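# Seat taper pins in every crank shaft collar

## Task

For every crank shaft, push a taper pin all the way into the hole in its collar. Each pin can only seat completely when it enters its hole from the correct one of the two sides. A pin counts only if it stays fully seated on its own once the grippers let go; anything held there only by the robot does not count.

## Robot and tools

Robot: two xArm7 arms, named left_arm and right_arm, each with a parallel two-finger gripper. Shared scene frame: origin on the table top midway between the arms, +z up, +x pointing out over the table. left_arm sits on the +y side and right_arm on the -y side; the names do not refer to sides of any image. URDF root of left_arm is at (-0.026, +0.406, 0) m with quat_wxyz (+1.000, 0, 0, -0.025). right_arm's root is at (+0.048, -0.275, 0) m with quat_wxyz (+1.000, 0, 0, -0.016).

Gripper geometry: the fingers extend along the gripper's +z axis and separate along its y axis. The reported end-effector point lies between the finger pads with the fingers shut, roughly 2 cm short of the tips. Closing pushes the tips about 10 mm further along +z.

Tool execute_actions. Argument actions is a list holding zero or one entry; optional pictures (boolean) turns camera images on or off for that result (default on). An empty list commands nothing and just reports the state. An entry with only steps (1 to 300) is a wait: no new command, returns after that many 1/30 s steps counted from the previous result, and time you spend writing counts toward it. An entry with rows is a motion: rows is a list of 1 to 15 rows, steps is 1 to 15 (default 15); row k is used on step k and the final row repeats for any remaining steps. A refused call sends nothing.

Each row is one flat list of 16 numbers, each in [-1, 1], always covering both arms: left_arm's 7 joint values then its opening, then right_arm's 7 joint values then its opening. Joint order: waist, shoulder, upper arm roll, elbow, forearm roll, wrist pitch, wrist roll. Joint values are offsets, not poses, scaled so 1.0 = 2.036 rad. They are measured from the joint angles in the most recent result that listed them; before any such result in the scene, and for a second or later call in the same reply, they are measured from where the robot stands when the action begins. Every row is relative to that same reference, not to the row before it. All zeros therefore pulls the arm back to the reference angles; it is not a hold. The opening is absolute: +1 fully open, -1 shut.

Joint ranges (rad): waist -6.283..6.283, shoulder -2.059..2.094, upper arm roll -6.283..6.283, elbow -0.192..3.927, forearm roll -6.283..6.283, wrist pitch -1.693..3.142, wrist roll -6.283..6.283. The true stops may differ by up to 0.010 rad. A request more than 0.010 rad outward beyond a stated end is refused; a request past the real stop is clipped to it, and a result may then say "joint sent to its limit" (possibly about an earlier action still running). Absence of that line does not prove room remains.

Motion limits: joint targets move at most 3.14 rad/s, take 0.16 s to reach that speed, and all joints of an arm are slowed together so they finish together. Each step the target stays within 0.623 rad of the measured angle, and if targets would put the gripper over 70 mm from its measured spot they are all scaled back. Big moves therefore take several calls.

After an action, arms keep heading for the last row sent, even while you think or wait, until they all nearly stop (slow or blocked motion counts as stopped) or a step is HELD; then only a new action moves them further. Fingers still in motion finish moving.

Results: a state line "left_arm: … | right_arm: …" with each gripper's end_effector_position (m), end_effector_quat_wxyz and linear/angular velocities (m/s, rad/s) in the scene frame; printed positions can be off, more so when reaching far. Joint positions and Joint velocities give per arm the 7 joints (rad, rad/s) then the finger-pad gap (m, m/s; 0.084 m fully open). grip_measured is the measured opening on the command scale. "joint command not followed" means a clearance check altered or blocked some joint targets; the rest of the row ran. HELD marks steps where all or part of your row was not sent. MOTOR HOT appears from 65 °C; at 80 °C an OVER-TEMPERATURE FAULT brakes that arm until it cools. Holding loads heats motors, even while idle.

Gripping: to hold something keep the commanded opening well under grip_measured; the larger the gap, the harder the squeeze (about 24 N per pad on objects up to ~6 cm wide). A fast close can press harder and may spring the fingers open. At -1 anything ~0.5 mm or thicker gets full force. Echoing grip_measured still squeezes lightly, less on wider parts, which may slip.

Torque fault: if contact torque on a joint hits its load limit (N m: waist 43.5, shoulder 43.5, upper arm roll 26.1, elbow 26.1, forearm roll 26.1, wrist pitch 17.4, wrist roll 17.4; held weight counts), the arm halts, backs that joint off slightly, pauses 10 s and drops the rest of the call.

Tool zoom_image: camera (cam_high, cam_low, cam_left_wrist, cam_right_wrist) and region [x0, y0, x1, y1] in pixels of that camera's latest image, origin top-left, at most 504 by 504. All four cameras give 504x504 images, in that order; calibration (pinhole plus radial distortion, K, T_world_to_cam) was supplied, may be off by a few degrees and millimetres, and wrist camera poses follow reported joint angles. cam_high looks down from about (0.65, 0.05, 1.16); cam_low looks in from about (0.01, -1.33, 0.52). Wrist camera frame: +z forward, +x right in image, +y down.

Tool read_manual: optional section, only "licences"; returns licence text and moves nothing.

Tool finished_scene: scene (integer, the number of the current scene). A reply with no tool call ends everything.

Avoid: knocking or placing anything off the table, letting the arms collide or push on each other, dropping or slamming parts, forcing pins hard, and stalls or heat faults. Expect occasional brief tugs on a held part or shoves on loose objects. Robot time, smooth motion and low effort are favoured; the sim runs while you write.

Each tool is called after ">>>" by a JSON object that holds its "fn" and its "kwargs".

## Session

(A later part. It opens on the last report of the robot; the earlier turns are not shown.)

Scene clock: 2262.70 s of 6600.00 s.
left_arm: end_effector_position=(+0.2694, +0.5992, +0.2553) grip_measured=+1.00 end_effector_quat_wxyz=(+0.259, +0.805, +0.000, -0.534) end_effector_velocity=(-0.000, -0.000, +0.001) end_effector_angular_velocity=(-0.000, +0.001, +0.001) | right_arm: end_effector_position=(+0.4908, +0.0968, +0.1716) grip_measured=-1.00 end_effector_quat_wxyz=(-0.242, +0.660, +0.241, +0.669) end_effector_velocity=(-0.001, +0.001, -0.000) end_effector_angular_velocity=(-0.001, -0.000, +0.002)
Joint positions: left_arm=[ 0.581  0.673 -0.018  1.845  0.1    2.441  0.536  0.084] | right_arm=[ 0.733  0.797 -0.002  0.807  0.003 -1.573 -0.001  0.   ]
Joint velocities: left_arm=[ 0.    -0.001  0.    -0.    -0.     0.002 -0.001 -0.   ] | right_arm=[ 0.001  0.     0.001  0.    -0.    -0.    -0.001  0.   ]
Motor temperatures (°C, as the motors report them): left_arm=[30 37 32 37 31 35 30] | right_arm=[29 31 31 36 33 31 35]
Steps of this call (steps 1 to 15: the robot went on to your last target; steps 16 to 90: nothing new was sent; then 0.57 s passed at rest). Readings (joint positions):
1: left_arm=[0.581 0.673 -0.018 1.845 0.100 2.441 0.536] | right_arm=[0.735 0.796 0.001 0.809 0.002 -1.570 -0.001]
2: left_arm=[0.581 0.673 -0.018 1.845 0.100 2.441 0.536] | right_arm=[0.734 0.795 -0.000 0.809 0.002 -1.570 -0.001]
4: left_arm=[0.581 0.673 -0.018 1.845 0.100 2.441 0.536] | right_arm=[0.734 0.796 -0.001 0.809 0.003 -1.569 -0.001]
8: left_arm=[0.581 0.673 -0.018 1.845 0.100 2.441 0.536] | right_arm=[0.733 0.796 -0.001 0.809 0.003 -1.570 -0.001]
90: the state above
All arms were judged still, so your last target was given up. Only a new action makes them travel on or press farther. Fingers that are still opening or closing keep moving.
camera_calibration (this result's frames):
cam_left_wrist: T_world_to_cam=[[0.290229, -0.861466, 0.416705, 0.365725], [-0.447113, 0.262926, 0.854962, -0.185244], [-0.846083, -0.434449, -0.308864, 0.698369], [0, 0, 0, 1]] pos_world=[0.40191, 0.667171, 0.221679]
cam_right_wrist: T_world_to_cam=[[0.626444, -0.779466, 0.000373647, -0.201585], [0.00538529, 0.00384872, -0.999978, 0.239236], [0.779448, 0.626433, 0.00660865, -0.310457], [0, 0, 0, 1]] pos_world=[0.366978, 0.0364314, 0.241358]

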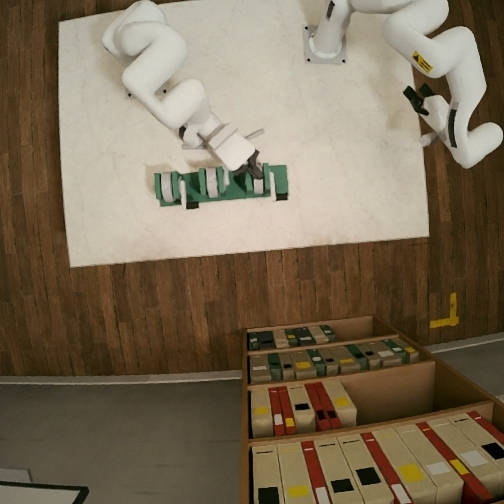

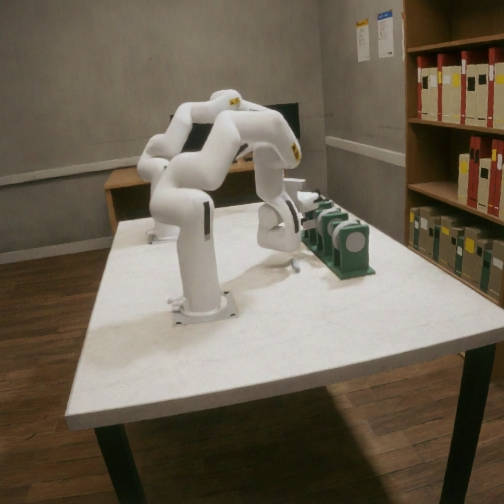

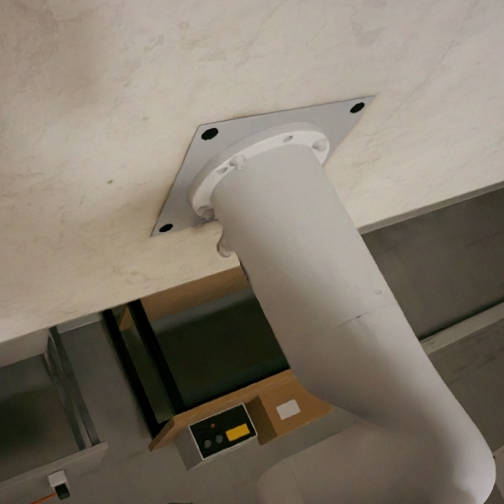

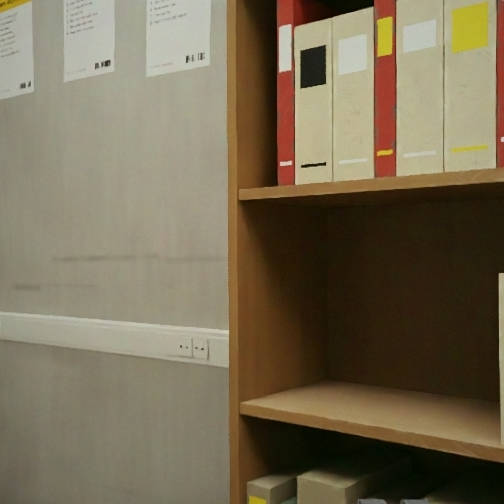

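>>> {"fn": "execute_actions", "kwargs": {"actions": [{"rows": [[0,0,0,0,0,0,0,1, 0,0.013,0,0.0065,0,-0.0065,0,-1],[0,0,0,0,0,0,0,1, 0,0.013,0,0.0065,0,-0.0065,0,-1],[0,0,0,0,0,0,0,1, 0,0.013,0,0.0065,0,-0.0065,0,-1],[0,0,0,0,0,0,0,1, 0,0.013,0,0.0065,0,-0.0065,0,-1],[0,0,0,0,0,0,0,1, 0,0.013,0,0.0065,0,-0.0065,0,-1],[0,0,0,0,0,0,0,1, 0,0.026,0,0.013,0,-0.013,0,-1]], "steps": 15}], "pictures": false}}

Scene clock: 2284.70 s of 6600.00 s.
left_arm: end_effector_position=(+0.2694, +0.5992, +0.2553) grip_measured=+1.00 end_effector_quat_wxyz=(+0.259, +0.805, +0.000, -0.534) end_effector_velocity=(-0.000, -0.000, -0.000) end_effector_angular_velocity=(-0.001, +0.002, +0.000) | right_arm: end_effector_position=(+0.4901, +0.0957, +0.1707) grip_measured=-1.00 end_effector_quat_wxyz=(-0.247, +0.647, +0.236, +0.682) end_effector_velocity=(-0.000, -0.000, +0.000) end_effector_angular_velocity=(+0.005, -0.007, -0.000)
Joint positions: left_arm=[ 0.581  0.673 -0.018  1.845  0.1    2.441  0.536  0.084] | right_arm=[ 0.732  0.836 -0.002  0.834  0.003 -1.624 -0.001  0.   ]
Joint velocities: left_arm=[ 0.     0.     0.    -0.002 -0.    -0.    -0.001 -0.   ] | right_arm=[-0.     0.007  0.001  0.006  0.001 -0.01  -0.001  0.   ]
Motor temperatures (°C, as the motors report them): left_arm=[30 37 32 37 31 35 30] | right_arm=[29 31 31 36 33 32 35]
Steps of this call (steps 1 to 90: nothing new was sent; then 18.50 s passed at rest; steps 91 to 105: all 15 steps of this action). Readings (joint positions):
91: left_arm=[0.581 0.673 -0.018 1.845 0.100 2.441 0.536] | right_arm=[0.733 0.797 -0.002 0.807 0.003 -1.573 -0.001]
92: left_arm=[0.581 0.673 -0.018 1.845 0.100 2.441 0.536] | right_arm=[0.733 0.801 -0.002 0.810 0.003 -1.578 -0.001]
94: left_arm=[0.581 0.673 -0.018 1.845 0.100 2.441 0.536] | right_arm=[0.733 0.810 -0.002 0.817 0.003 -1.589 -0.001]
98: left_arm=[0.581 0.673 -0.018 1.845 0.100 2.441 0.536] | right_arm=[0.733 0.825 -0.002 0.827 0.003 -1.608 -0.001]
105: the state above

>>> {"fn": "execute_actions", "kwargs": {"actions": [{"rows": [[0,0,0,0,0,0,0,1, 0,-0.074,0,-0.0405,0,0.0587,0,-1],[0,0,0,0,0,0,0,1, 0,-0.074,0,-0.0405,0,0.0587,0,-1],[0,0,0,0,0,0,0,1, 0,-0.074,0,-0.0405,0,0.0587,0,-1],[0,0,0,0,0,0,0,1, 0,-0.074,0,-0.0405,0,0.0587,0,-1],[0,0,0,0,0,0,0,1, 0,-0.612,0,-0.164,0,0.677,0,-1]], "steps": 15}], "pictures": false}}

>>> {"fn": "execute_actions", "kwargs": {"actions": [{"steps": 25}], "pictures": false}}

Scene clock: 2331.60 s of 6600.00 s.
left_arm: end_effector_position=(+0.2694, +0.5992, +0.2553) grip_measured=+1.00 end_effector_quat_wxyz=(+0.259, +0.805, +0.000, -0.534) end_effector_velocity=(-0.000, -0.000, +0.000) end_effector_angular_velocity=(-0.001, +0.000, -0.000) | right_arm: end_effector_position=(+0.4871, +0.0908, +0.2899) grip_measured=-1.00 end_effector_quat_wxyz=(-0.218, +0.720, +0.260, +0.605) end_effector_velocity=(-0.048, -0.034, +0.402) end_effector_angular_velocity=(-0.168, +0.222, +0.010)
Joint positions: left_arm=[ 0.581  0.673 -0.018  1.845  0.1    2.441  0.536  0.084] | right_arm=[ 0.731  0.19  -0.004  0.585  0.004 -1.001 -0.001  0.   ]
Joint velocities: left_arm=[-0. -0. -0. -0. -0.  0.  0.  0.] | right_arm=[ 0.003 -1.717  0.004 -0.286 -0.002  1.708  0.001  0.   ]
Motor temperatures (°C, as the motors report them): left_arm=[30 37 32 37 31 35 30] | right_arm=[29 31 31 36 33 40 35]
Steps of this call (steps 1 to 15: the robot went on to your last target; steps 16 to 90: nothing new was sent; then 43.40 s passed at rest; steps 91 to 105: all 15 steps of this action). Readings (joint positions):
91: left_arm=[0.581 0.673 -0.018 1.845 0.100 2.441 0.536] | right_arm=[0.733 0.836 -0.002 0.834 0.003 -1.624 -0.001]
92: left_arm=[0.581 0.673 -0.018 1.845 0.100 2.441 0.536] | right_arm=[0.733 0.831 -0.002 0.831 0.003 -1.620 -0.001]
94: left_arm=[0.581 0.673 -0.018 1.845 0.100 2.441 0.536] | right_arm=[0.733 0.794 -0.002 0.804 0.004 -1.581 -0.001]
98: left_arm=[0.581 0.673 -0.018 1.845 0.100 2.441 0.536] | right_arm=[0.731 0.631 -0.005 0.710 0.005 -1.436 -0.001]
105: the state above

Scene clock: 2332.43 s of 6600.00 s.
left_arm: end_effector_position=(+0.2694, +0.5992, +0.2553) grip_measured=+1.00 end_effector_quat_wxyz=(+0.259, +0.805, +0.000, -0.534) end_effector_velocity=(-0.000, -0.000, -0.000) end_effector_angular_velocity=(-0.001, -0.000, -0.000) | right_arm: end_effector_position=(+0.4392, +0.0531, +0.3752) grip_measured=-1.00 end_effector_quat_wxyz=(-0.188, +0.788, +0.286, +0.513) end_effector_velocity=(-0.000, -0.000, +0.003) end_effector_angular_velocity=(+0.002, -0.005, +0.000)
Joint positions: left_arm=[ 0.581  0.673 -0.018  1.845  0.1    2.441  0.536  0.084] | right_arm=[ 0.733 -0.409 -0.002  0.5    0.003 -0.246 -0.001  0.   ]
Joint velocities: left_arm=[-0.     0.     0.    -0.    -0.    -0.     0.001 -0.   ] | right_arm=[-0.    -0.007  0.     0.001 -0.001  0.003 -0.001  0.   ]
Motor temperatures (°C, as the motors report them): left_arm=[30 37 32 37 31 35 30] | right_arm=[29 31 31 36 33 40 35]
Steps of this call (steps 1 to 25: the robot went on to your last target). Readings (joint positions):
1: left_arm=[0.581 0.673 -0.018 1.845 0.100 2.441 0.536] | right_arm=[0.731 0.133 -0.004 0.576 0.004 -0.944 -0.001]
2: left_arm=[0.581 0.673 -0.018 1.845 0.100 2.441 0.536] | right_arm=[0.732 0.077 -0.003 0.568 0.004 -0.886 -0.001]
4: left_arm=[0.581 0.673 -0.018 1.845 0.100 2.441 0.536] | right_arm=[0.732 -0.040 -0.003 0.552 0.004 -0.750 -0.001]
8: left_arm=[0.581 0.673 -0.018 1.845 0.100 2.441 0.536] | right_arm=[0.732 -0.280 -0.003 0.520 0.003 -0.431 -0.001]
25: the state above

>>> {"fn": "execute_actions", "kwargs": {"actions": [{"rows": [[0,0,0,0,0,0,0,1, -0.2525,0,0.001,0,-0.0015,0,0,-1],[0,0,0,0,0,0,0,1, -0.2525,0,0.001,0,-0.0015,0,0,-1],[0,0,0,0,0,0,0,1, -0.2525,0,0.001,0,-0.0015,0,0,-1],[0,0,0,0,0,0,0,1, -0.2525,0,0.001,0,-0.0015,0,0,-1],[0,0,0,0,0,0,0,1, -0.2525,0.2009,0.001,0.2475,-0.0015,0.614,0,-1]], "steps": 15}], "pictures": false}}

>>> {"fn": "execute_actions", "kwargs": {"actions": [{"steps": 30}]}}

Scene clock: 2345.70 s of 6600.00 s.
left_arm: end_effector_position=(+0.2694, +0.5992, +0.2553) grip_measured=+1.00 end_effector_quat_wxyz=(+0.259, +0.805, +0.000, -0.534) end_effector_velocity=(-0.000, -0.000, +0.001) end_effector_angular_velocity=(+0.000, -0.001, -0.000) | right_arm: end_effector_position=(+0.5592, -0.0654, +0.3186) grip_measured=-1.00 end_effector_quat_wxyz=(-0.079, +0.897, +0.176, +0.398) end_effector_velocity=(+0.169, -0.289, -0.289) end_effector_angular_velocity=(-0.545, +1.320, -0.598)
Joint positions: left_arm=[ 0.581  0.673 -0.018  1.845  0.1    2.441  0.536  0.084] | right_arm=[ 0.422 -0.211 -0.001  0.746  0.001  0.121 -0.001  0.   ]
Joint velocities: left_arm=[-0.    -0.001  0.    -0.     0.     0.     0.001  0.   ] | right_arm=[-0.607  0.635  0.005  0.771 -0.004  1.564  0.     0.   ]
Motor temperatures (°C, as the motors report them): left_arm=[30 37 32 37 31 35 30] | right_arm=[29 31 31 38 33 38 35]
Steps of this call (steps 1 to 30: the robot went on to your last target; steps 31 to 90: nothing new was sent; then 9.77 s passed at rest; steps 91 to 105: all 15 steps of this action). Readings (joint positions):
91: left_arm=[0.581 0.673 -0.018 1.845 0.100 2.441 0.536] | right_arm=[0.732 -0.410 -0.002 0.500 0.003 -0.246 -0.001]
92: left_arm=[0.581 0.673 -0.018 1.845 0.100 2.441 0.536] | right_arm=[0.727 -0.410 -0.001 0.500 0.003 -0.246 -0.001]
94: left_arm=[0.581 0.673 -0.018 1.845 0.100 2.441 0.536] | right_arm=[0.682 -0.410 0.003 0.500 0.002 -0.246 -0.001]
98: left_arm=[0.581 0.673 -0.018 1.845 0.100 2.441 0.536] | right_arm=[0.576 -0.379 -0.004 0.542 0.003 -0.192 -0.001]
105: the state above

Scene clock: 2346.70 s of 6600.00 s.
left_arm: end_effector_position=(+0.2694, +0.5992, +0.2553) grip_measured=+1.00 end_effector_quat_wxyz=(+0.259, +0.805, +0.000, -0.534) end_effector_velocity=(-0.000, +0.000, +0.000) end_effector_angular_velocity=(+0.000, +0.001, -0.000) | right_arm: end_effector_position=(+0.4993, -0.1893, +0.1899) grip_measured=-1.00 end_effector_quat_wxyz=(-0.000, +0.996, +0.094, +0.000) end_effector_velocity=(-0.000, -0.001, -0.001) end_effector_angular_velocity=(-0.001, +0.004, -0.000)
Joint positions: left_arm=[ 0.581  0.673 -0.018  1.845  0.1    2.441  0.536  0.084] | right_arm=[ 0.219 -0.    -0.     1.003  0.     1.003 -0.001  0.   ]
Joint velocities: left_arm=[ 0.    -0.001  0.    -0.001  0.001  0.    -0.    -0.   ] | right_arm=[-0.001  0.003 -0.001  0.001 -0.001  0.002 -0.002  0.   ]
Motor temperatures (°C, as the motors report them): left_arm=[30 37 32 37 31 35 30] | right_arm=[29 31 31 38 33 37 35]
Steps of this call (steps 1 to 30: the robot went on to your last target). Readings (joint positions):
1: left_arm=[0.581 0.673 -0.018 1.845 0.100 2.441 0.536] | right_arm=[0.402 -0.191 -0.001 0.771 0.001 0.175 -0.001]
2: left_arm=[0.581 0.673 -0.018 1.845 0.100 2.441 0.536] | right_arm=[0.383 -0.171 -0.001 0.795 0.001 0.231 -0.001]
4: left_arm=[0.581 0.673 -0.018 1.845 0.100 2.441 0.536] | right_arm=[0.348 -0.134 -0.001 0.840 0.001 0.352 -0.001]
8: left_arm=[0.581 0.673 -0.018 1.845 0.100 2.441 0.536] | right_arm=[0.291 -0.075 -0.001 0.911 0.001 0.617 -0.001]
30: the state above
camera_calibration (this result's frames):
cam_left_wrist: T_world_to_cam=[[0.290229, -0.861466, 0.416705, 0.365725], [-0.447113, 0.262926, 0.854962, -0.185245], [-0.846084, -0.434449, -0.308864, 0.698369], [0, 0, 0, 1]] pos_world=[0.40191, 0.667171, 0.221679]
cam_right_wrist: T_world_to_cam=[[0.185257, -0.98249, 0.0198304, -0.251818], [-0.982689, -0.185192, 0.00508255, 0.525324], [-0.00132111, -0.0204287, -0.99979, 0.320524], [0, 0, 0, 1]] pos_world=[0.563305, -0.143575, 0.322781]

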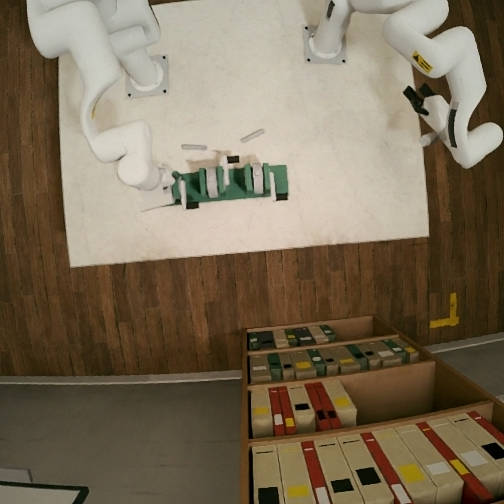

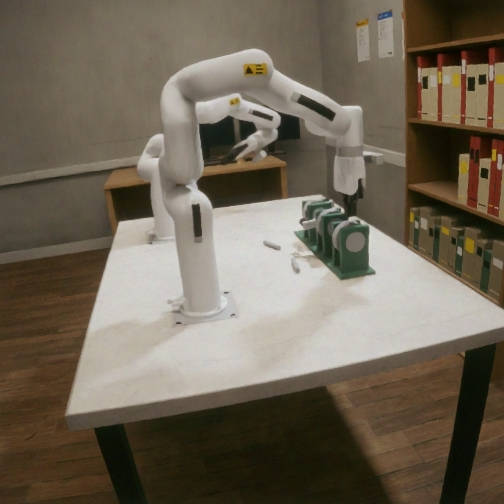

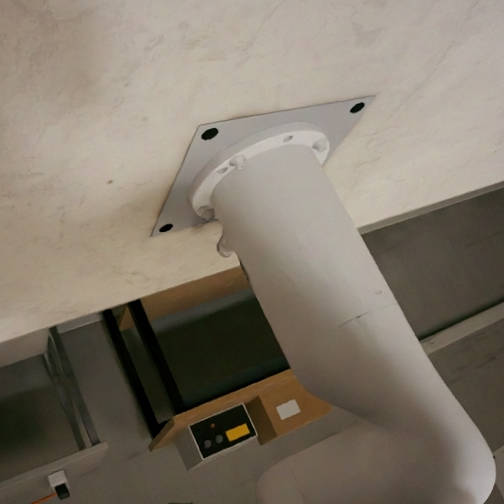

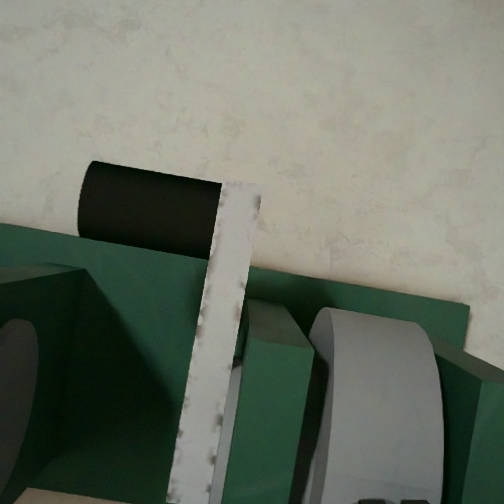

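>>> {"fn": "execute_actions", "kwargs": {"actions": [{"rows": [[0,0,0,0,0,0,0,1, 0,0.006,0,-0.008,0,-0.014,0,-1],[0,0,0,0,0,0,0,1, 0,0.006,0,-0.008,0,-0.014,0,-1],[0,0,0,0,0,0,0,1, 0,0.006,0,-0.008,0,-0.014,0,-1],[0,0,0,0,0,0,0,1, 0,0.006,0,-0.008,0,-0.014,0,-1],[0,0,0,0,0,0,0,1, 0,0.0109,0,-0.0142,0,-0.0251,0,-1]], "steps": 15}], "pictures": false}}

Scene clock: 2351.30 s of 6600.00 s.
left_arm: end_effector_position=(+0.2694, +0.5992, +0.2553) grip_measured=+1.00 end_effector_quat_wxyz=(+0.259, +0.805, +0.000, -0.534) end_effector_velocity=(-0.000, -0.000, +0.000) end_effector_angular_velocity=(+0.000, +0.001, +0.000) | right_arm: end_effector_position=(+0.5007, -0.1893, +0.1742) grip_measured=-1.00 end_effector_quat_wxyz=(-0.000, +0.996, +0.094, +0.003) end_effector_velocity=(+0.000, -0.000, -0.003) end_effector_angular_velocity=(+0.001, -0.001, -0.001)
Joint positions: left_arm=[ 0.581  0.673 -0.018  1.845  0.1    2.441  0.536  0.084] | right_arm=[ 0.219  0.02  -0.     0.978  0.     0.952 -0.001  0.   ]
Joint velocities: left_arm=[-0.    -0.     0.     0.001  0.     0.001 -0.     0.   ] | right_arm=[-0.     0.003 -0.    -0.005  0.    -0.01   0.     0.   ]
Motor temperatures (°C, as the motors report them): left_arm=[30 37 32 37 31 35 30] | right_arm=[29 31 31 38 33 37 35]
Steps of this call (steps 1 to 15: the robot went on to your last target; steps 16 to 90: nothing new was sent; then 1.10 s passed at rest; steps 91 to 105: all 15 steps of this action). Readings (joint positions):
91: left_arm=[0.581 0.673 -0.018 1.845 0.100 2.441 0.536] | right_arm=[0.218 0.000 -0.000 1.003 0.000 1.003 -0.001]
92: left_arm=[0.581 0.673 -0.018 1.845 0.100 2.441 0.536] | right_arm=[0.219 0.002 -0.000 1.001 0.000 0.997 -0.001]
94: left_arm=[0.581 0.673 -0.018 1.845 0.100 2.441 0.536] | right_arm=[0.219 0.008 -0.000 0.993 0.000 0.985 -0.001]
98: left_arm=[0.581 0.673 -0.018 1.845 0.100 2.441 0.536] | right_arm=[0.219 0.018 -0.000 0.979 0.000 0.962 -0.001]
105: the state above

>>> {"fn": "execute_actions", "kwargs": {"actions": [{"steps": 10}], "pictures": false}}

Scene clock: 2352.97 s of 6600.00 s.
left_arm: end_effector_position=(+0.2694, +0.5992, +0.2553) grip_measured=+1.00 end_effector_quat_wxyz=(+0.259, +0.805, +0.000, -0.534) end_effector_velocity=(+0.000, -0.000, -0.000) end_effector_angular_velocity=(-0.001, -0.000, +0.000) | right_arm: end_effector_position=(+0.5003, -0.1892, +0.1730) grip_measured=-1.00 end_effector_quat_wxyz=(-0.000, +0.996, +0.094, +0.001) end_effector_velocity=(-0.000, -0.000, -0.000) end_effector_angular_velocity=(-0.000, +0.001, -0.002)
Joint positions: left_arm=[ 0.581  0.673 -0.018  1.845  0.1    2.441  0.536  0.084] | right_arm=[ 0.219  0.022 -0.     0.977  0.     0.952 -0.001  0.   ]
Joint velocities: left_arm=[ 0.     0.    -0.    -0.001 -0.001 -0.     0.    -0.   ] | right_arm=[ 0.     0.001 -0.001  0.    -0.     0.     0.002  0.   ]
Motor temperatures (°C, as the motors report them): left_arm=[30 37 32 37 31 35 30] | right_arm=[29 31 31 38 33 37 35]
Steps of this call (steps 1 to 15: the robot went on to your last target; steps 16 to 50: nothing new was sent). Readings (joint positions):
1: left_arm=[0.581 0.673 -0.018 1.845 0.100 2.441 0.536] | right_arm=[0.219 0.020 -0.000 0.977 0.000 0.952 -0.001]
2: left_arm=[0.581 0.673 -0.018 1.845 0.100 2.441 0.536] | right_arm=[0.219 0.020 -0.000 0.977 0.000 0.952 -0.001]
4: left_arm=[0.581 0.673 -0.018 1.845 0.100 2.441 0.536] | right_arm=[0.219 0.020 -0.000 0.977 0.000 0.952 -0.001]
8: left_arm=[0.581 0.673 -0.018 1.845 0.100 2.441 0.536] | right_arm=[0.219 0.020 -0.000 0.977 0.000 0.952 -0.001]
50: the state above
All arms were judged still, so your last target was given up. Only a new action makes them travel on or press farther. Fingers that are still opening or closing keep moving.

>>> {"fn": "execute_actions", "kwargs": {"actions": [{"rows": [[0,0,0,0,0,0,0,1, 0,-0.03,0,0.05,0,0.081,0,-1],[0,0,0,0,0,0,0,1, 0,-0.03,0,0.05,0,0.081,0,-1],[0,0,0,0,0,0,0,1, 0,-0.03,0,0.05,0,0.081,0,-1],[0,0,0,0,0,0,0,1, 0,-0.03,0,0.05,0,0.081,0,-1],[0,0,0,0,0,0,0,1, 0.2525,0.187,0,0.318,0,0.1324,0,-1]], "steps": 15}], "pictures": false}}

>>> {"fn": "execute_actions", "kwargs": {"actions": [{"steps": 20}], "pictures": false}}

Scene clock: 2377.53 s of 6600.00 s.
left_arm: end_effector_position=(+0.2694, +0.5992, +0.2553) grip_measured=+1.00 end_effector_quat_wxyz=(+0.259, +0.805, +0.000, -0.534) end_effector_velocity=(+0.000, +0.000, +0.000) end_effector_angular_velocity=(-0.000, -0.001, -0.000) | right_arm: end_effector_position=(+0.5222, -0.0606, +0.2210) grip_measured=-1.00 end_effector_quat_wxyz=(+0.000, +0.978, +0.211, -0.003) end_effector_velocity=(+0.013, +0.464, +0.010) end_effector_angular_velocity=(+0.001, +0.001, +0.804)
Joint positions: left_arm=[ 0.581  0.673 -0.018  1.845  0.1    2.441  0.536  0.084] | right_arm=[ 0.454  0.173  0.001  1.309  0.001  1.142 -0.001  0.   ]
Joint velocities: left_arm=[ 0.    -0.    -0.     0.001  0.     0.     0.001  0.   ] | right_arm=[ 0.798  0.666  0.005  0.892 -0.001  0.226 -0.     0.   ]
Motor temperatures (°C, as the motors report them): left_arm=[30 37 32 37 31 35 30] | right_arm=[29 31 31 36 33 34 35]
Steps of this call (steps 1 to 90: nothing new was sent; then 21.07 s passed at rest; steps 91 to 105: all 15 steps of this action). Readings (joint positions):
91: left_arm=[0.581 0.673 -0.018 1.845 0.100 2.441 0.536] | right_arm=[0.219 0.022 -0.000 0.977 0.000 0.953 -0.001]
92: left_arm=[0.581 0.673 -0.018 1.845 0.100 2.441 0.536] | right_arm=[0.219 0.021 -0.000 0.980 0.000 0.958 -0.001]
94: left_arm=[0.581 0.673 -0.018 1.845 0.100 2.441 0.536] | right_arm=[0.219 0.012 0.001 0.995 0.001 1.010 -0.001]
98: left_arm=[0.581 0.673 -0.018 1.845 0.100 2.441 0.536] | right_arm=[0.260 0.005 -0.006 1.103 0.000 1.090 -0.001]
105: the state above

Scene clock: 2378.20 s of 6600.00 s.
left_arm: end_effector_position=(+0.2694, +0.5992, +0.2553) grip_measured=+1.00 end_effector_quat_wxyz=(+0.259, +0.805, +0.000, -0.534) end_effector_velocity=(-0.000, -0.000, -0.001) end_effector_angular_velocity=(-0.001, +0.001, -0.001) | right_arm: end_effector_position=(+0.4986, +0.1022, +0.2206) grip_measured=-1.00 end_effector_quat_wxyz=(+0.000, +0.940, +0.342, +0.000) end_effector_velocity=(-0.014, +0.018, -0.003) end_effector_angular_velocity=(+0.003, +0.009, +0.037)
Joint positions: left_arm=[ 0.581  0.673 -0.018  1.845  0.1    2.441  0.536  0.084] | right_arm=[ 0.73   0.401 -0.002  1.623  0.     1.221 -0.001  0.   ]
Joint velocities: left_arm=[-0.     0.001 -0.    -0.002  0.    -0.001  0.001 -0.   ] | right_arm=[0.021 0.011 0.018 0.008 0.001 0.002 0.001 0.   ]
Motor temperatures (°C, as the motors report them): left_arm=[30 37 32 37 31 35 30] | right_arm=[29 31 31 36 33 34 35]
Steps of this call (steps 1 to 20: the robot went on to your last target). Readings (joint positions):
1: left_arm=[0.581 0.673 -0.018 1.845 0.100 2.441 0.536] | right_arm=[0.481 0.195 0.001 1.339 0.001 1.150 -0.001]
2: left_arm=[0.581 0.673 -0.018 1.845 0.100 2.441 0.536] | right_arm=[0.507 0.217 0.001 1.368 0.001 1.157 -0.001]
4: left_arm=[0.581 0.673 -0.018 1.845 0.100 2.441 0.536] | right_arm=[0.559 0.260 0.001 1.427 0.001 1.172 -0.001]
8: left_arm=[0.581 0.673 -0.018 1.845 0.100 2.441 0.536] | right_arm=[0.661 0.343 0.001 1.542 0.000 1.201 -0.001]
20: the state above

>>> {"fn": "execute_actions", "kwargs": {"actions": [{"rows": [[0.0015,0,0.001,0,0,0,0,1, 0.0015,0.012,0.001,-0.033,0,-0.0445,0,-1],[0,0,0,0,0,0,0,1, 0.0015,0.012,0.001,-0.033,0,-0.0445,0,-1],[0,0,0,0,0,0,0,1, 0.0015,0.012,0.001,-0.033,0,-0.0445,0,-1],[0,0,0,0,0,0,0,1, 0.0015,0.012,0.001,-0.033,0,-0.0445,0,-1],[0,0,0,0,0,0,0,1, 0.0015,0.012,0.001,-0.033,0,-0.0445,0,-1],[0,0,0,0,0,0,0,1, 0.0015,0.012,0.001,-0.033,0,-0.0445,0,-1],[0,0,0,0,0,0,0,1, 0.0015,0.0172,0.001,-0.0436,0,-0.0603,0,-1]], "steps": 15}], "pictures": false}}

>>> {"fn": "execute_actions", "kwargs": {"actions": [{"steps": 10}], "pictures": false}}

Scene clock: 2384.67 s of 6600.00 s.
left_arm: end_effector_position=(+0.2694, +0.5992, +0.2553) grip_measured=+1.00 end_effector_quat_wxyz=(+0.259, +0.805, +0.000, -0.534) end_effector_velocity=(-0.000, -0.000, -0.000) end_effector_angular_velocity=(-0.000, +0.001, +0.000) | right_arm: end_effector_position=(+0.4993, +0.1052, +0.1780) grip_measured=-1.00 end_effector_quat_wxyz=(-0.001, +0.939, +0.343, +0.005) end_effector_velocity=(+0.004, -0.001, -0.005) end_effector_angular_velocity=(+0.008, -0.011, -0.008)
Joint positions: left_arm=[ 0.581  0.673 -0.018  1.845  0.1    2.441  0.536  0.084] | right_arm=[ 0.733  0.43  -0.001  1.541 -0.     1.101 -0.001  0.   ]
Joint velocities: left_arm=[-0.     0.001  0.    -0.    -0.    -0.    -0.     0.   ] | right_arm=[-0.003  0.004 -0.004 -0.013  0.    -0.03   0.002  0.   ]
Motor temperatures (°C, as the motors report them): left_arm=[30 37 32 37 31 35 30] | right_arm=[29 31 31 37 33 34 35]
Steps of this call (steps 1 to 15: the robot went on to your last target; steps 16 to 90: nothing new was sent; then 2.97 s passed at rest; steps 91 to 105: all 15 steps of this action). Readings (joint positions):
91: left_arm=[0.581 0.673 -0.018 1.845 0.100 2.441 0.536] | right_arm=[0.733 0.403 -0.000 1.624 0.000 1.221 -0.001]
92: left_arm=[0.582 0.673 -0.018 1.845 0.100 2.441 0.536] | right_arm=[0.733 0.403 -0.000 1.620 0.000 1.214 -0.001]
94: left_arm=[0.582 0.673 -0.018 1.845 0.100 2.441 0.536] | right_arm=[0.733 0.410 -0.000 1.596 0.000 1.177 -0.001]
98: left_arm=[0.581 0.673 -0.018 1.845 0.100 2.441 0.536] | right_arm=[0.733 0.428 0.000 1.555 0.000 1.135 -0.001]
105: the state above

Scene clock: 2385.00 s of 6600.00 s.
left_arm: end_effector_position=(+0.2694, +0.5992, +0.2553) grip_measured=+1.00 end_effector_quat_wxyz=(+0.259, +0.805, +0.000, -0.534) end_effector_velocity=(-0.000, +0.000, +0.000) end_effector_angular_velocity=(+0.001, -0.001, -0.000) | right_arm: end_effector_position=(+0.4991, +0.1051, +0.1769) grip_measured=-1.00 end_effector_quat_wxyz=(-0.001, +0.939, +0.344, +0.005) end_effector_velocity=(-0.001, -0.001, -0.001) end_effector_angular_velocity=(+0.001, -0.000, +0.000)
Joint positions: left_arm=[ 0.581  0.673 -0.018  1.845  0.1    2.441  0.536  0.084] | right_arm=[ 0.733  0.431 -0.001  1.539 -0.     1.098 -0.001  0.   ]
Joint velocities: left_arm=[ 0.    -0.001  0.    -0.     0.001 -0.     0.    -0.   ] | right_arm=[ 0.001 -0.005 -0.    -0.011  0.001 -0.007  0.     0.   ]
Motor temperatures (°C, as the motors report them): left_arm=[30 37 32 37 31 35 30] | right_arm=[29 31 31 37 33 34 35]
Steps of this call (steps 1 to 10: the robot went on to your last target). Readings (joint positions):
1: left_arm=[0.581 0.673 -0.018 1.845 0.100 2.441 0.536] | right_arm=[0.733 0.431 -0.001 1.541 -0.000 1.100 -0.001]
2: left_arm=[0.581 0.673 -0.018 1.845 0.100 2.441 0.536] | right_arm=[0.733 0.431 -0.001 1.540 -0.000 1.100 -0.001]
4: left_arm=[0.581 0.673 -0.018 1.845 0.100 2.441 0.536] | right_arm=[0.733 0.431 -0.001 1.540 -0.000 1.099 -0.001]
8: left_arm=[0.581 0.673 -0.018 1.845 0.100 2.441 0.536] | right_arm=[0.733 0.431 -0.001 1.539 -0.000 1.099 -0.001]
10: the state above

>>> {"fn": "execute_actions", "kwargs": {"actions": [{"rows": [[0,0,0,0,0,0,0,1, 0,0.004,0,-0.008,0,-0.012,0,-1],[0,0,0,0,0,0,0,1, 0,0.008,0,-0.016,0,-0.024,0,-1],[0,0,0,0,0,0,0,1, 0,0.0123,0,-0.0248,0,-0.0371,0,-1]], "steps": 15}], "pictures": false}}

Scene clock: 2391.17 s of 6600.00 s.
left_arm: end_effector_position=(+0.2694, +0.5992, +0.2553) grip_measured=+1.00 end_effector_quat_wxyz=(+0.259, +0.805, +0.000, -0.534) end_effector_velocity=(-0.000, -0.000, +0.000) end_effector_angular_velocity=(+0.000, +0.000, +0.000) | right_arm: end_effector_position=(+0.5122, +0.1063, +0.1747) grip_measured=-1.00 end_effector_quat_wxyz=(-0.008, +0.940, +0.338, +0.031) end_effector_velocity=(-0.001, -0.000, -0.000) end_effector_angular_velocity=(+0.000, +0.000, -0.002)
Joint positions: left_arm=[ 0.581  0.673 -0.018  1.845  0.1    2.441  0.536  0.084] | right_arm=[ 0.729  0.428 -0.01   1.514 -0.002  1.023 -0.001  0.   ]
Joint velocities: left_arm=[ 0.    -0.001 -0.    -0.001  0.     0.    -0.    -0.   ] | right_arm=[ 0.001 -0.002 -0.001 -0.003  0.    -0.001  0.003  0.   ]
Motor temperatures (°C, as the motors report them): left_arm=[30 37 32 37 31 35 30] | right_arm=[29 31 31 37 33 33 35]
Steps of this call (steps 1 to 15: the robot went on to your last target; steps 16 to 90: nothing new was sent; then 2.67 s passed at rest; steps 91 to 105: all 15 steps of this action). Readings (joint positions):
91: left_arm=[0.581 0.673 -0.018 1.845 0.100 2.441 0.536] | right_arm=[0.733 0.430 0.000 1.537 0.000 1.098 -0.001]
92: left_arm=[0.581 0.673 -0.018 1.845 0.100 2.441 0.536] | right_arm=[0.733 0.430 0.000 1.535 0.000 1.094 -0.001]
94: left_arm=[0.581 0.673 -0.018 1.845 0.100 2.441 0.536] | right_arm=[0.732 0.428 -0.002 1.525 -0.001 1.069 -0.001]
98: left_arm=[0.581 0.673 -0.018 1.845 0.100 2.441 0.536] | right_arm=[0.728 0.429 -0.008 1.516 -0.002 1.028 -0.001]
105: the state above

>>> {"fn": "execute_actions", "kwargs": {"actions": [{"rows": [[0,0,0,0,0,0,0,1, 0.002,-0.003,0.005,0.0166,0.001,0.02,0,-1],[0,0,0,0,0,0,0,1, 0.002,-0.003,0.005,0.0166,0.001,0.03,0,-1],[0,0,0,0,0,0,0,1, 0.002,-0.001,0.005,0.0166,0.001,0.04,0,-1],[0,0,0,0,0,0,0,1, 0.002,0.0007,0.005,0.0166,0.001,0.0468,0,-1]], "steps": 15}], "pictures": false}}

>>> {"fn": "execute_actions", "kwargs": {"actions": [{"rows": [[0,0,0,0,0,0,0,1, 0,0.004,0,-0.007,0,-0.009,0,-1],[0,0,0,0,0,0,0,1, 0,0.004,0,-0.007,0,-0.009,0,-1],[0,0,0,0,0,0,0,1, 0,0.004,0,-0.007,0,-0.009,0,-1],[0,0,0,0,0,0,0,1, 0,0.004,0,-0.007,0,-0.009,0,-1],[0,0,0,0,0,0,0,1, 0,0.004,0,-0.007,0,-0.009,0,-1],[0,0,0,0,0,0,0,1, 0,0.010,0,-0.011,0,-0.008,0,-1],[0,0,0,0,0,0,0,1, 0,0.016,0,-0.015,0,-0.007,0,-1],[0,0,0,0,0,0,0,1, 0,0.022,0,-0.019,0,-0.006,0,-1]], "steps": 15}], "pictures": false}}

Scene clock: 2411.13 s of 6600.00 s.
left_arm: end_effector_position=(+0.2694, +0.5992, +0.2553) grip_measured=+1.00 end_effector_quat_wxyz=(+0.259, +0.805, +0.000, -0.534) end_effector_velocity=(+0.000, +0.000, +0.000) end_effector_angular_velocity=(+0.001, -0.000, +0.000) | right_arm: end_effector_position=(+0.4945, +0.1058, +0.1774) grip_measured=-1.00 end_effector_quat_wxyz=(+0.000, +0.938, +0.346, -0.003) end_effector_velocity=(+0.044, -0.043, +0.018) end_effector_angular_velocity=(-0.021, -0.051, -0.084)
Joint positions: left_arm=[ 0.581  0.673 -0.018  1.845  0.1    2.441  0.536  0.084] | right_arm=[ 0.735  0.432  0.002  1.545  0.001  1.118 -0.001  0.   ]
Joint velocities: left_arm=[-0.    -0.001  0.     0.001  0.     0.    -0.001  0.   ] | right_arm=[-0.035 -0.017 -0.064  0.023 -0.025  0.014  0.002  0.   ]
Motor temperatures (°C, as the motors report them): left_arm=[30 37 32 37 31 35 30] | right_arm=[30 31 33 36 33 33 35]
Steps of this call (steps 1 to 15: the robot went on to your last target; steps 16 to 90: nothing new was sent; then 16.47 s passed at rest; steps 91 to 105: all 15 steps of this action). Readings (joint positions):
91: left_arm=[0.581 0.673 -0.018 1.845 0.100 2.441 0.536] | right_arm=[0.729 0.428 -0.010 1.514 -0.002 1.023 -0.001]
92: left_arm=[0.581 0.673 -0.018 1.845 0.100 2.441 0.536] | right_arm=[0.729 0.427 -0.010 1.518 -0.002 1.027 -0.001]
94: left_arm=[0.581 0.673 -0.018 1.845 0.100 2.441 0.536] | right_arm=[0.733 0.426 -0.001 1.529 0.002 1.058 -0.000]
98: left_arm=[0.581 0.673 -0.018 1.845 0.100 2.441 0.536] | right_arm=[0.741 0.433 0.012 1.537 0.004 1.107 -0.000]
105: the state above

Scene clock: 2421.47 s of 6600.00 s.
left_arm: end_effector_position=(+0.2694, +0.5992, +0.2553) grip_measured=+1.00 end_effector_quat_wxyz=(+0.259, +0.805, +0.000, -0.534) end_effector_velocity=(-0.000, -0.000, -0.000) end_effector_angular_velocity=(-0.001, +0.001, +0.000) | right_arm: end_effector_position=(+0.5122, +0.1146, +0.1931) grip_measured=-1.00 end_effector_quat_wxyz=(-0.008, +0.939, +0.343, +0.024) end_effector_velocity=(-0.001, +0.001, +0.000) end_effector_angular_velocity=(+0.001, -0.000, +0.004)
Joint positions: left_arm=[ 0.581  0.673 -0.018  1.845  0.1    2.441  0.536  0.084] | right_arm=[ 0.732  0.441 -0.002  1.592 -0.001  1.099 -0.001  0.   ]
Joint velocities: left_arm=[ 0.     0.    -0.    -0.    -0.001  0.001  0.    -0.   ] | right_arm=[ 0.    -0.001  0.001 -0.001 -0.    -0.001 -0.002  0.   ]
Motor temperatures (°C, as the motors report them): left_arm=[30 37 32 37 31 35 30] | right_arm=[29 31 32 38 33 32 35]
TORQUE FAULT: the external load on joint 4 (elbow) of the right arm reached its load limit, and that arm stopped for 10 seconds. A torque fault stops only its own arm. That arm's remaining commands of this call were not run. Joint 4 (elbow) of that arm moved back by up to 3 degrees. That arm holds there, with its grip as last carried out, and accepts commands again: back off and push less far. That arm stops again, at the same cost, whenever a joint's load reaches its limit.
The stop of the right arm began at step 10 of this call (marked STOPPED below). From that step on that arm followed nothing that you had sent. 6 of its steps, steps kept back included, did not run and will not run. Nothing is kept back now, and the robot has no last target.
Steps of this call (steps 1 to 15: all 15 steps of this action; steps 16 to 310: the stop continued). Readings (joint positions):
1: left_arm=[0.581 0.673 -0.018 1.845 0.100 2.441 0.536] | right_arm=[0.734 0.431 0.000 1.545 0.000 1.118 -0.001]
2: left_arm=[0.581 0.673 -0.018 1.845 0.100 2.441 0.536] | right_arm=[0.733 0.432 -0.001 1.543 -0.000 1.114 -0.001]
4: left_arm=[0.581 0.673 -0.018 1.845 0.100 2.441 0.536] | right_arm=[0.733 0.434 -0.001 1.540 -0.001 1.104 -0.001]
8: left_arm=[0.581 0.673 -0.018 1.845 0.100 2.441 0.536] | right_arm=[0.733 0.439 -0.002 1.538 -0.001 1.099 -0.001]
10: left_arm=[0.581 0.673 -0.018 1.845 0.100 2.441 0.536] | right_arm=[0.732 0.439 -0.003 1.544 -0.001 1.099 -0.001] STOPPED (the right arm)
310: the state above

>>> {"fn": "execute_actions", "kwargs": {"actions": [{"rows": [[0,0,0,0,0,0,0,1, 0,-0.01,0,0.02,0,0.03,0,0.2],[0,0,0,0,0,0,0,1, 0,-0.01,0,0.02,0,0.03,0,0.2],[0,0,0,0,0,0,0,1, 0,-0.01,0,0.02,0,0.03,0,0.2],[0,0,0,0,0,0,0,1, -0.005,0.0395,0.001,0.005,0,-0.2055,-0.452,0.2]], "steps": 15}], "pictures": false}}

>>> {"fn": "execute_actions", "kwargs": {"actions": [{"steps": 15}]}}

Scene clock: 2438.77 s of 6600.00 s.
left_arm: end_effector_position=(+0.2694, +0.5992, +0.2553) grip_measured=+1.00 end_effector_quat_wxyz=(+0.259, +0.805, +0.000, -0.534) end_effector_velocity=(-0.000, -0.000, -0.000) end_effector_angular_velocity=(+0.000, +0.001, -0.000) | right_arm: end_effector_position=(+0.5739, +0.1602, +0.1962) grip_measured=+0.19 end_effector_quat_wxyz=(+0.001, +0.756, +0.633, +0.165) end_effector_velocity=(+0.135, +0.098, +0.013) end_effector_angular_velocity=(-0.116, -0.983, +2.071)
Joint positions: left_arm=[ 0.581  0.673 -0.018  1.845  0.1    2.441  0.536  0.084] | right_arm=[ 0.724  0.509 -0.001  1.604 -0.001  0.763 -0.701  0.052]
Joint velocities: left_arm=[-0.     0.001 -0.    -0.     0.    -0.001 -0.001  0.   ] | right_arm=[-0.018  0.159  0.004 -0.025 -0.001 -0.871 -2.204  0.   ]
Motor temperatures (°C, as the motors report them): left_arm=[30 37 32 37 31 35 30] | right_arm=[29 32 32 39 33 32 35]
Steps of this call (steps 1 to 90: nothing new was sent; then 13.80 s passed at rest; steps 91 to 105: all 15 steps of this action). Readings (joint positions):
91: left_arm=[0.581 0.673 -0.018 1.845 0.100 2.441 0.536] | right_arm=[0.732 0.441 -0.002 1.592 -0.001 1.100 -0.001]
92: left_arm=[0.581 0.673 -0.018 1.845 0.100 2.441 0.536] | right_arm=[0.732 0.440 -0.002 1.595 -0.001 1.107 -0.001]
94: left_arm=[0.581 0.673 -0.018 1.845 0.100 2.441 0.536] | right_arm=[0.732 0.433 -0.002 1.611 -0.001 1.134 -0.001]
98: left_arm=[0.581 0.673 -0.018 1.845 0.100 2.441 0.536] | right_arm=[0.731 0.435 -0.002 1.626 -0.001 1.083 -0.109]
105: the state above

Scene clock: 2439.27 s of 6600.00 s.
left_arm: end_effector_position=(+0.2694, +0.5992, +0.2553) grip_measured=+1.00 end_effector_quat_wxyz=(+0.259, +0.805, +0.000, -0.534) end_effector_velocity=(-0.000, +0.000, +0.000) end_effector_angular_velocity=(+0.001, -0.001, -0.000) | right_arm: end_effector_position=(+0.5864, +0.1696, +0.1996) grip_measured=+0.19 end_effector_quat_wxyz=(+0.023, +0.679, +0.707, +0.197) end_effector_velocity=(+0.002, -0.000, +0.001) end_effector_angular_velocity=(-0.000, -0.008, +0.008)
Joint positions: left_arm=[ 0.581  0.673 -0.018  1.845  0.1    2.441  0.536  0.084] | right_arm=[ 0.722  0.522 -0.     1.602 -0.001  0.681 -0.92   0.052]
Joint velocities: left_arm=[ 0.    -0.001  0.     0.     0.001 -0.    -0.     0.   ] | right_arm=[ 0.     0.    -0.002  0.001 -0.    -0.005 -0.01   0.   ]
Motor temperatures (°C, as the motors report them): left_arm=[30 37 32 37 31 35 30] | right_arm=[29 32 32 39 33 32 35]
Steps of this call (steps 1 to 15: the robot went on to your last target). Readings (joint positions):
1: left_arm=[0.581 0.673 -0.018 1.845 0.100 2.441 0.536] | right_arm=[0.723 0.513 -0.001 1.603 -0.001 0.738 -0.767]
2: left_arm=[0.581 0.673 -0.018 1.845 0.100 2.441 0.536] | right_arm=[0.723 0.516 -0.001 1.603 -0.001 0.719 -0.816]
4: left_arm=[0.581 0.673 -0.018 1.845 0.100 2.441 0.536] | right_arm=[0.723 0.519 -0.001 1.603 -0.001 0.699 -0.872]
8: left_arm=[0.581 0.673 -0.018 1.845 0.100 2.441 0.536] | right_arm=[0.722 0.520 -0.000 1.602 -0.001 0.685 -0.910]
15: the state above
camera_calibration (this result's frames):
cam_left_wrist: T_world_to_cam=[[0.290231, -0.861466, 0.416704, 0.365725], [-0.447114, 0.262924, 0.854962, -0.185243], [-0.846082, -0.434451, -0.308864, 0.69837], [0, 0, 0, 1]] pos_world=[0.401909, 0.667172, 0.221679]
cam_right_wrist: T_world_to_cam=[[0.944766, -0.0057216, 0.327696, -0.587973], [0.0738062, -0.970451, -0.229732, 0.23778], [0.319328, 0.241229, -0.916427, 0.0886813], [0, 0, 0, 1]] pos_world=[0.509628, 0.205998, 0.328572]

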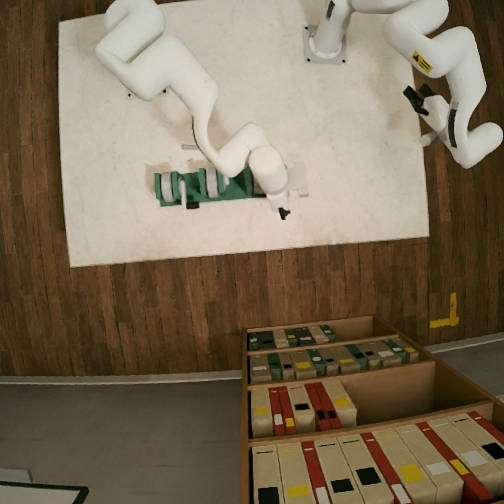

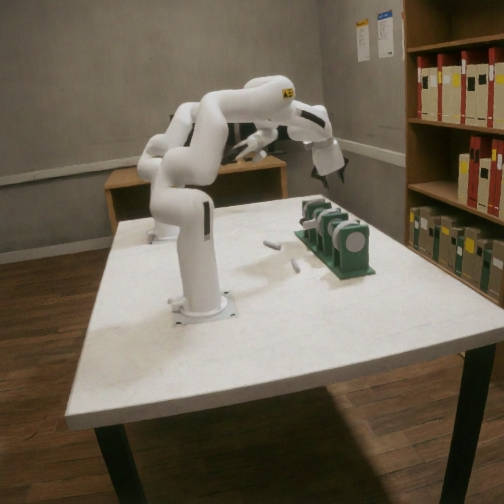

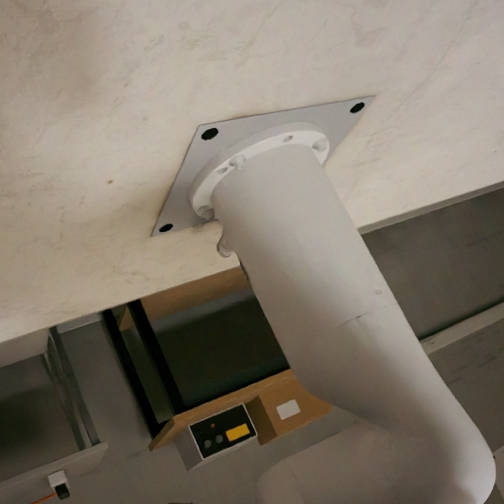

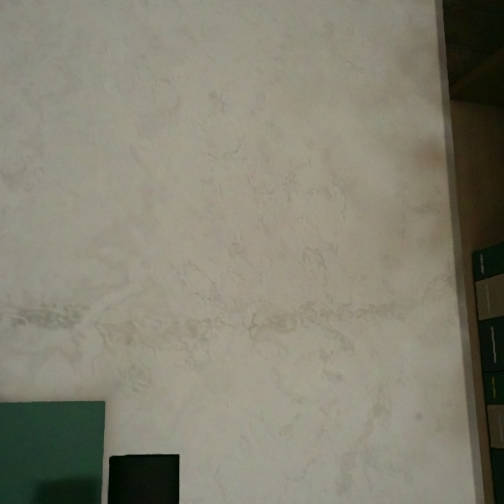

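>>> {"fn": "execute_actions", "kwargs": {"actions": [{"rows": [[0,0,0,0,0,0,0,1, 0.0177,-0.004,0,-0.080,0,-0.0766,0.017,0.2]], "steps": 15}]}}

Scene clock: 2459.23 s of 6600.00 s.
left_arm: end_effector_position=(+0.2694, +0.5992, +0.2553) grip_measured=+1.00 end_effector_quat_wxyz=(+0.259, +0.805, +0.000, -0.534) end_effector_velocity=(+0.000, +0.000, +0.000) end_effector_angular_velocity=(+0.000, -0.002, -0.000) | right_arm: end_effector_position=(+0.5568, +0.1751, +0.1526) grip_measured=+0.19 end_effector_quat_wxyz=(+0.017, +0.679, +0.707, +0.200) end_effector_velocity=(-0.008, -0.001, -0.013) end_effector_angular_velocity=(-0.008, +0.013, +0.004)
Joint positions: left_arm=[ 0.581  0.673 -0.018  1.845  0.1    2.441  0.536  0.084] | right_arm=[ 0.757  0.512 -0.001  1.443 -0.001  0.527 -0.886  0.052]
Joint velocities: left_arm=[ 0.    -0.001 -0.     0.002 -0.    -0.     0.001  0.   ] | right_arm=[ 0.005  0.003  0.002 -0.027 -0.    -0.015  0.004 -0.   ]
Motor temperatures (°C, as the motors report them): left_arm=[30 37 32 37 31 35 30] | right_arm=[29 32 31 40 33 32 35]
Steps of this call (steps 1 to 15: the robot went on to your last target; steps 16 to 90: nothing new was sent; then 16.47 s passed at rest; steps 91 to 105: all 15 steps of this action). Readings (joint positions):
91: left_arm=[0.581 0.673 -0.018 1.845 0.100 2.441 0.536] | right_arm=[0.722 0.522 -0.000 1.601 -0.001 0.680 -0.921]
92: left_arm=[0.581 0.673 -0.018 1.845 0.100 2.441 0.536] | right_arm=[0.723 0.521 -0.001 1.596 -0.001 0.674 -0.919]
94: left_arm=[0.581 0.673 -0.018 1.845 0.100 2.441 0.536] | right_arm=[0.732 0.515 -0.003 1.554 -0.001 0.628 -0.909]
98: left_arm=[0.581 0.673 -0.018 1.845 0.100 2.441 0.536] | right_arm=[0.755 0.519 0.003 1.455 -0.001 0.550 -0.891]
105: the state above
camera_calibration (this result's frames):
cam_left_wrist: T_world_to_cam=[[0.290231, -0.861466, 0.416704, 0.365725], [-0.447114, 0.262924, 0.854962, -0.185243], [-0.846082, -0.434451, -0.308865, 0.69837], [0, 0, 0, 1]] pos_world=[0.401909, 0.667172, 0.221679]
cam_right_wrist: T_world_to_cam=[[0.946361, -0.00740571, 0.323026, -0.544494], [0.0752511, -0.967195, -0.242635, 0.235141], [0.314226, 0.253928, -0.914758, 0.0540796], [0, 0, 0, 1]] pos_world=[0.4806, 0.209662, 0.282409]

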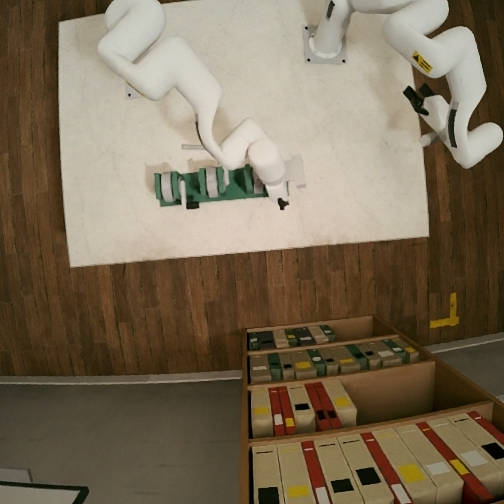

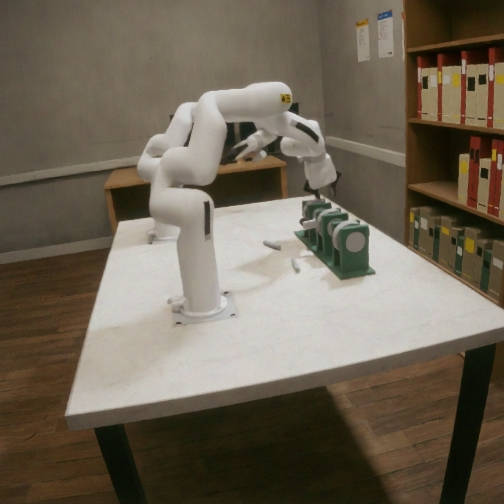

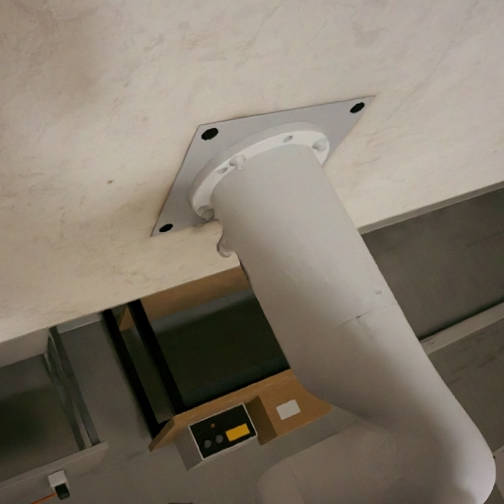

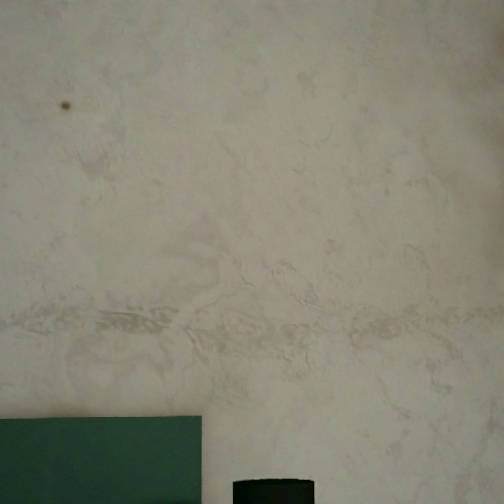

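>>> {"fn": "execute_actions", "kwargs": {"actions": [{"rows": [[0,0,0,0,0,0,0,1, 0,0.036,0,-0.0155,0,-0.0495,0,0.2]], "steps": 15}]}}

Scene clock: 2469.07 s of 6600.00 s.
left_arm: end_effector_position=(+0.2694, +0.5992, +0.2553) grip_measured=+1.00 end_effector_quat_wxyz=(+0.259, +0.805, +0.000, -0.534) end_effector_velocity=(+0.000, +0.000, +0.000) end_effector_angular_velocity=(-0.001, -0.003, -0.000) | right_arm: end_effector_position=(+0.5523, +0.1812, +0.1073) grip_measured=+0.19 end_effector_quat_wxyz=(+0.014, +0.676, +0.709, +0.201) end_effector_velocity=(-0.020, +0.002, -0.030) end_effector_angular_velocity=(-0.031, +0.040, +0.025)
Joint positions: left_arm=[ 0.581  0.673 -0.018  1.845  0.1    2.441  0.536  0.084] | right_arm=[ 0.761  0.585  0.006  1.415 -0.     0.424 -0.885  0.052]
Joint velocities: left_arm=[-0.    -0.001  0.     0.001 -0.001 -0.     0.001  0.   ] | right_arm=[ 0.012  0.027  0.011 -0.025 -0.002 -0.001 -0.002 -0.   ]
Motor temperatures (°C, as the motors report them): left_arm=[30 37 32 37 31 35 30] | right_arm=[29 32 31 40 33 32 35]
Steps of this call (steps 1 to 15: the robot went on to your last target; steps 16 to 90: nothing new was sent; then 6.33 s passed at rest; steps 91 to 105: all 15 steps of this action). Readings (joint positions):
91: left_arm=[0.581 0.673 -0.018 1.845 0.100 2.441 0.536] | right_arm=[0.758 0.514 -0.000 1.439 -0.001 0.525 -0.885]
92: left_arm=[0.581 0.673 -0.018 1.845 0.100 2.441 0.536] | right_arm=[0.758 0.517 -0.000 1.438 -0.001 0.518 -0.885]
94: left_arm=[0.581 0.673 -0.018 1.845 0.100 2.441 0.536] | right_arm=[0.758 0.541 -0.001 1.432 -0.001 0.478 -0.885]
98: left_arm=[0.581 0.673 -0.018 1.845 0.100 2.441 0.536] | right_arm=[0.758 0.574 -0.000 1.420 -0.001 0.434 -0.885]
105: the state above
camera_calibration (this result's frames):
cam_left_wrist: T_world_to_cam=[[0.290231, -0.861466, 0.416704, 0.365725], [-0.447113, 0.262924, 0.854962, -0.185243], [-0.846082, -0.434451, -0.308864, 0.69837], [0, 0, 0, 1]] pos_world=[0.401909, 0.667172, 0.221679]
cam_right_wrist: T_world_to_cam=[[0.946809, -0.000559913, 0.321794, -0.526905], [0.0836053, -0.96523, -0.24767, 0.225922], [0.310744, 0.2614, -0.913842, 0.0129287], [0, 0, 0, 1]] pos_world=[0.475973, 0.214392, 0.237324]

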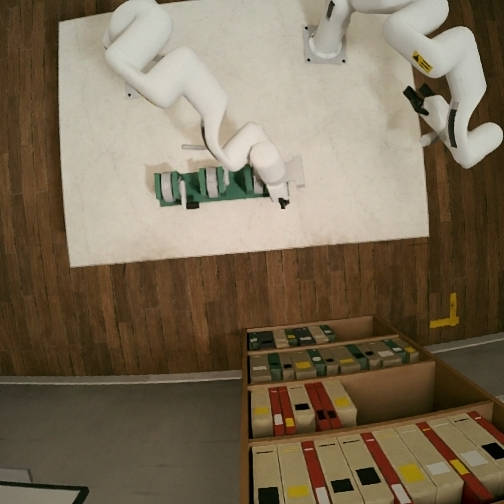

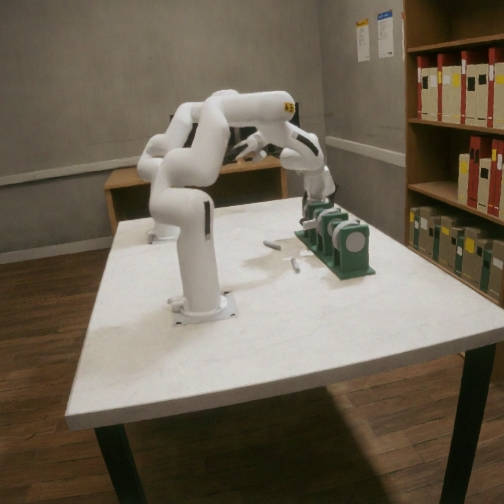

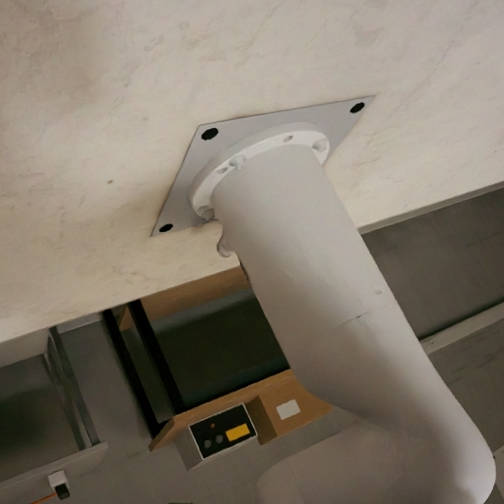

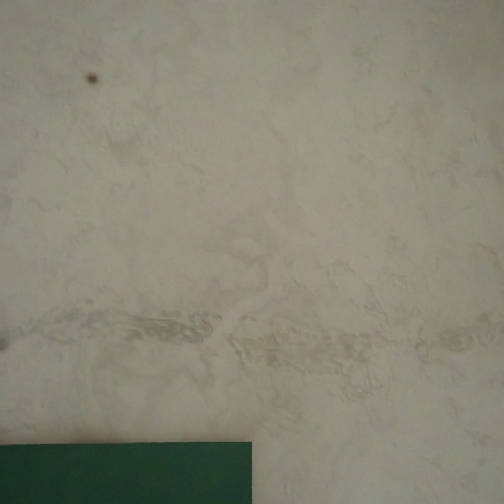

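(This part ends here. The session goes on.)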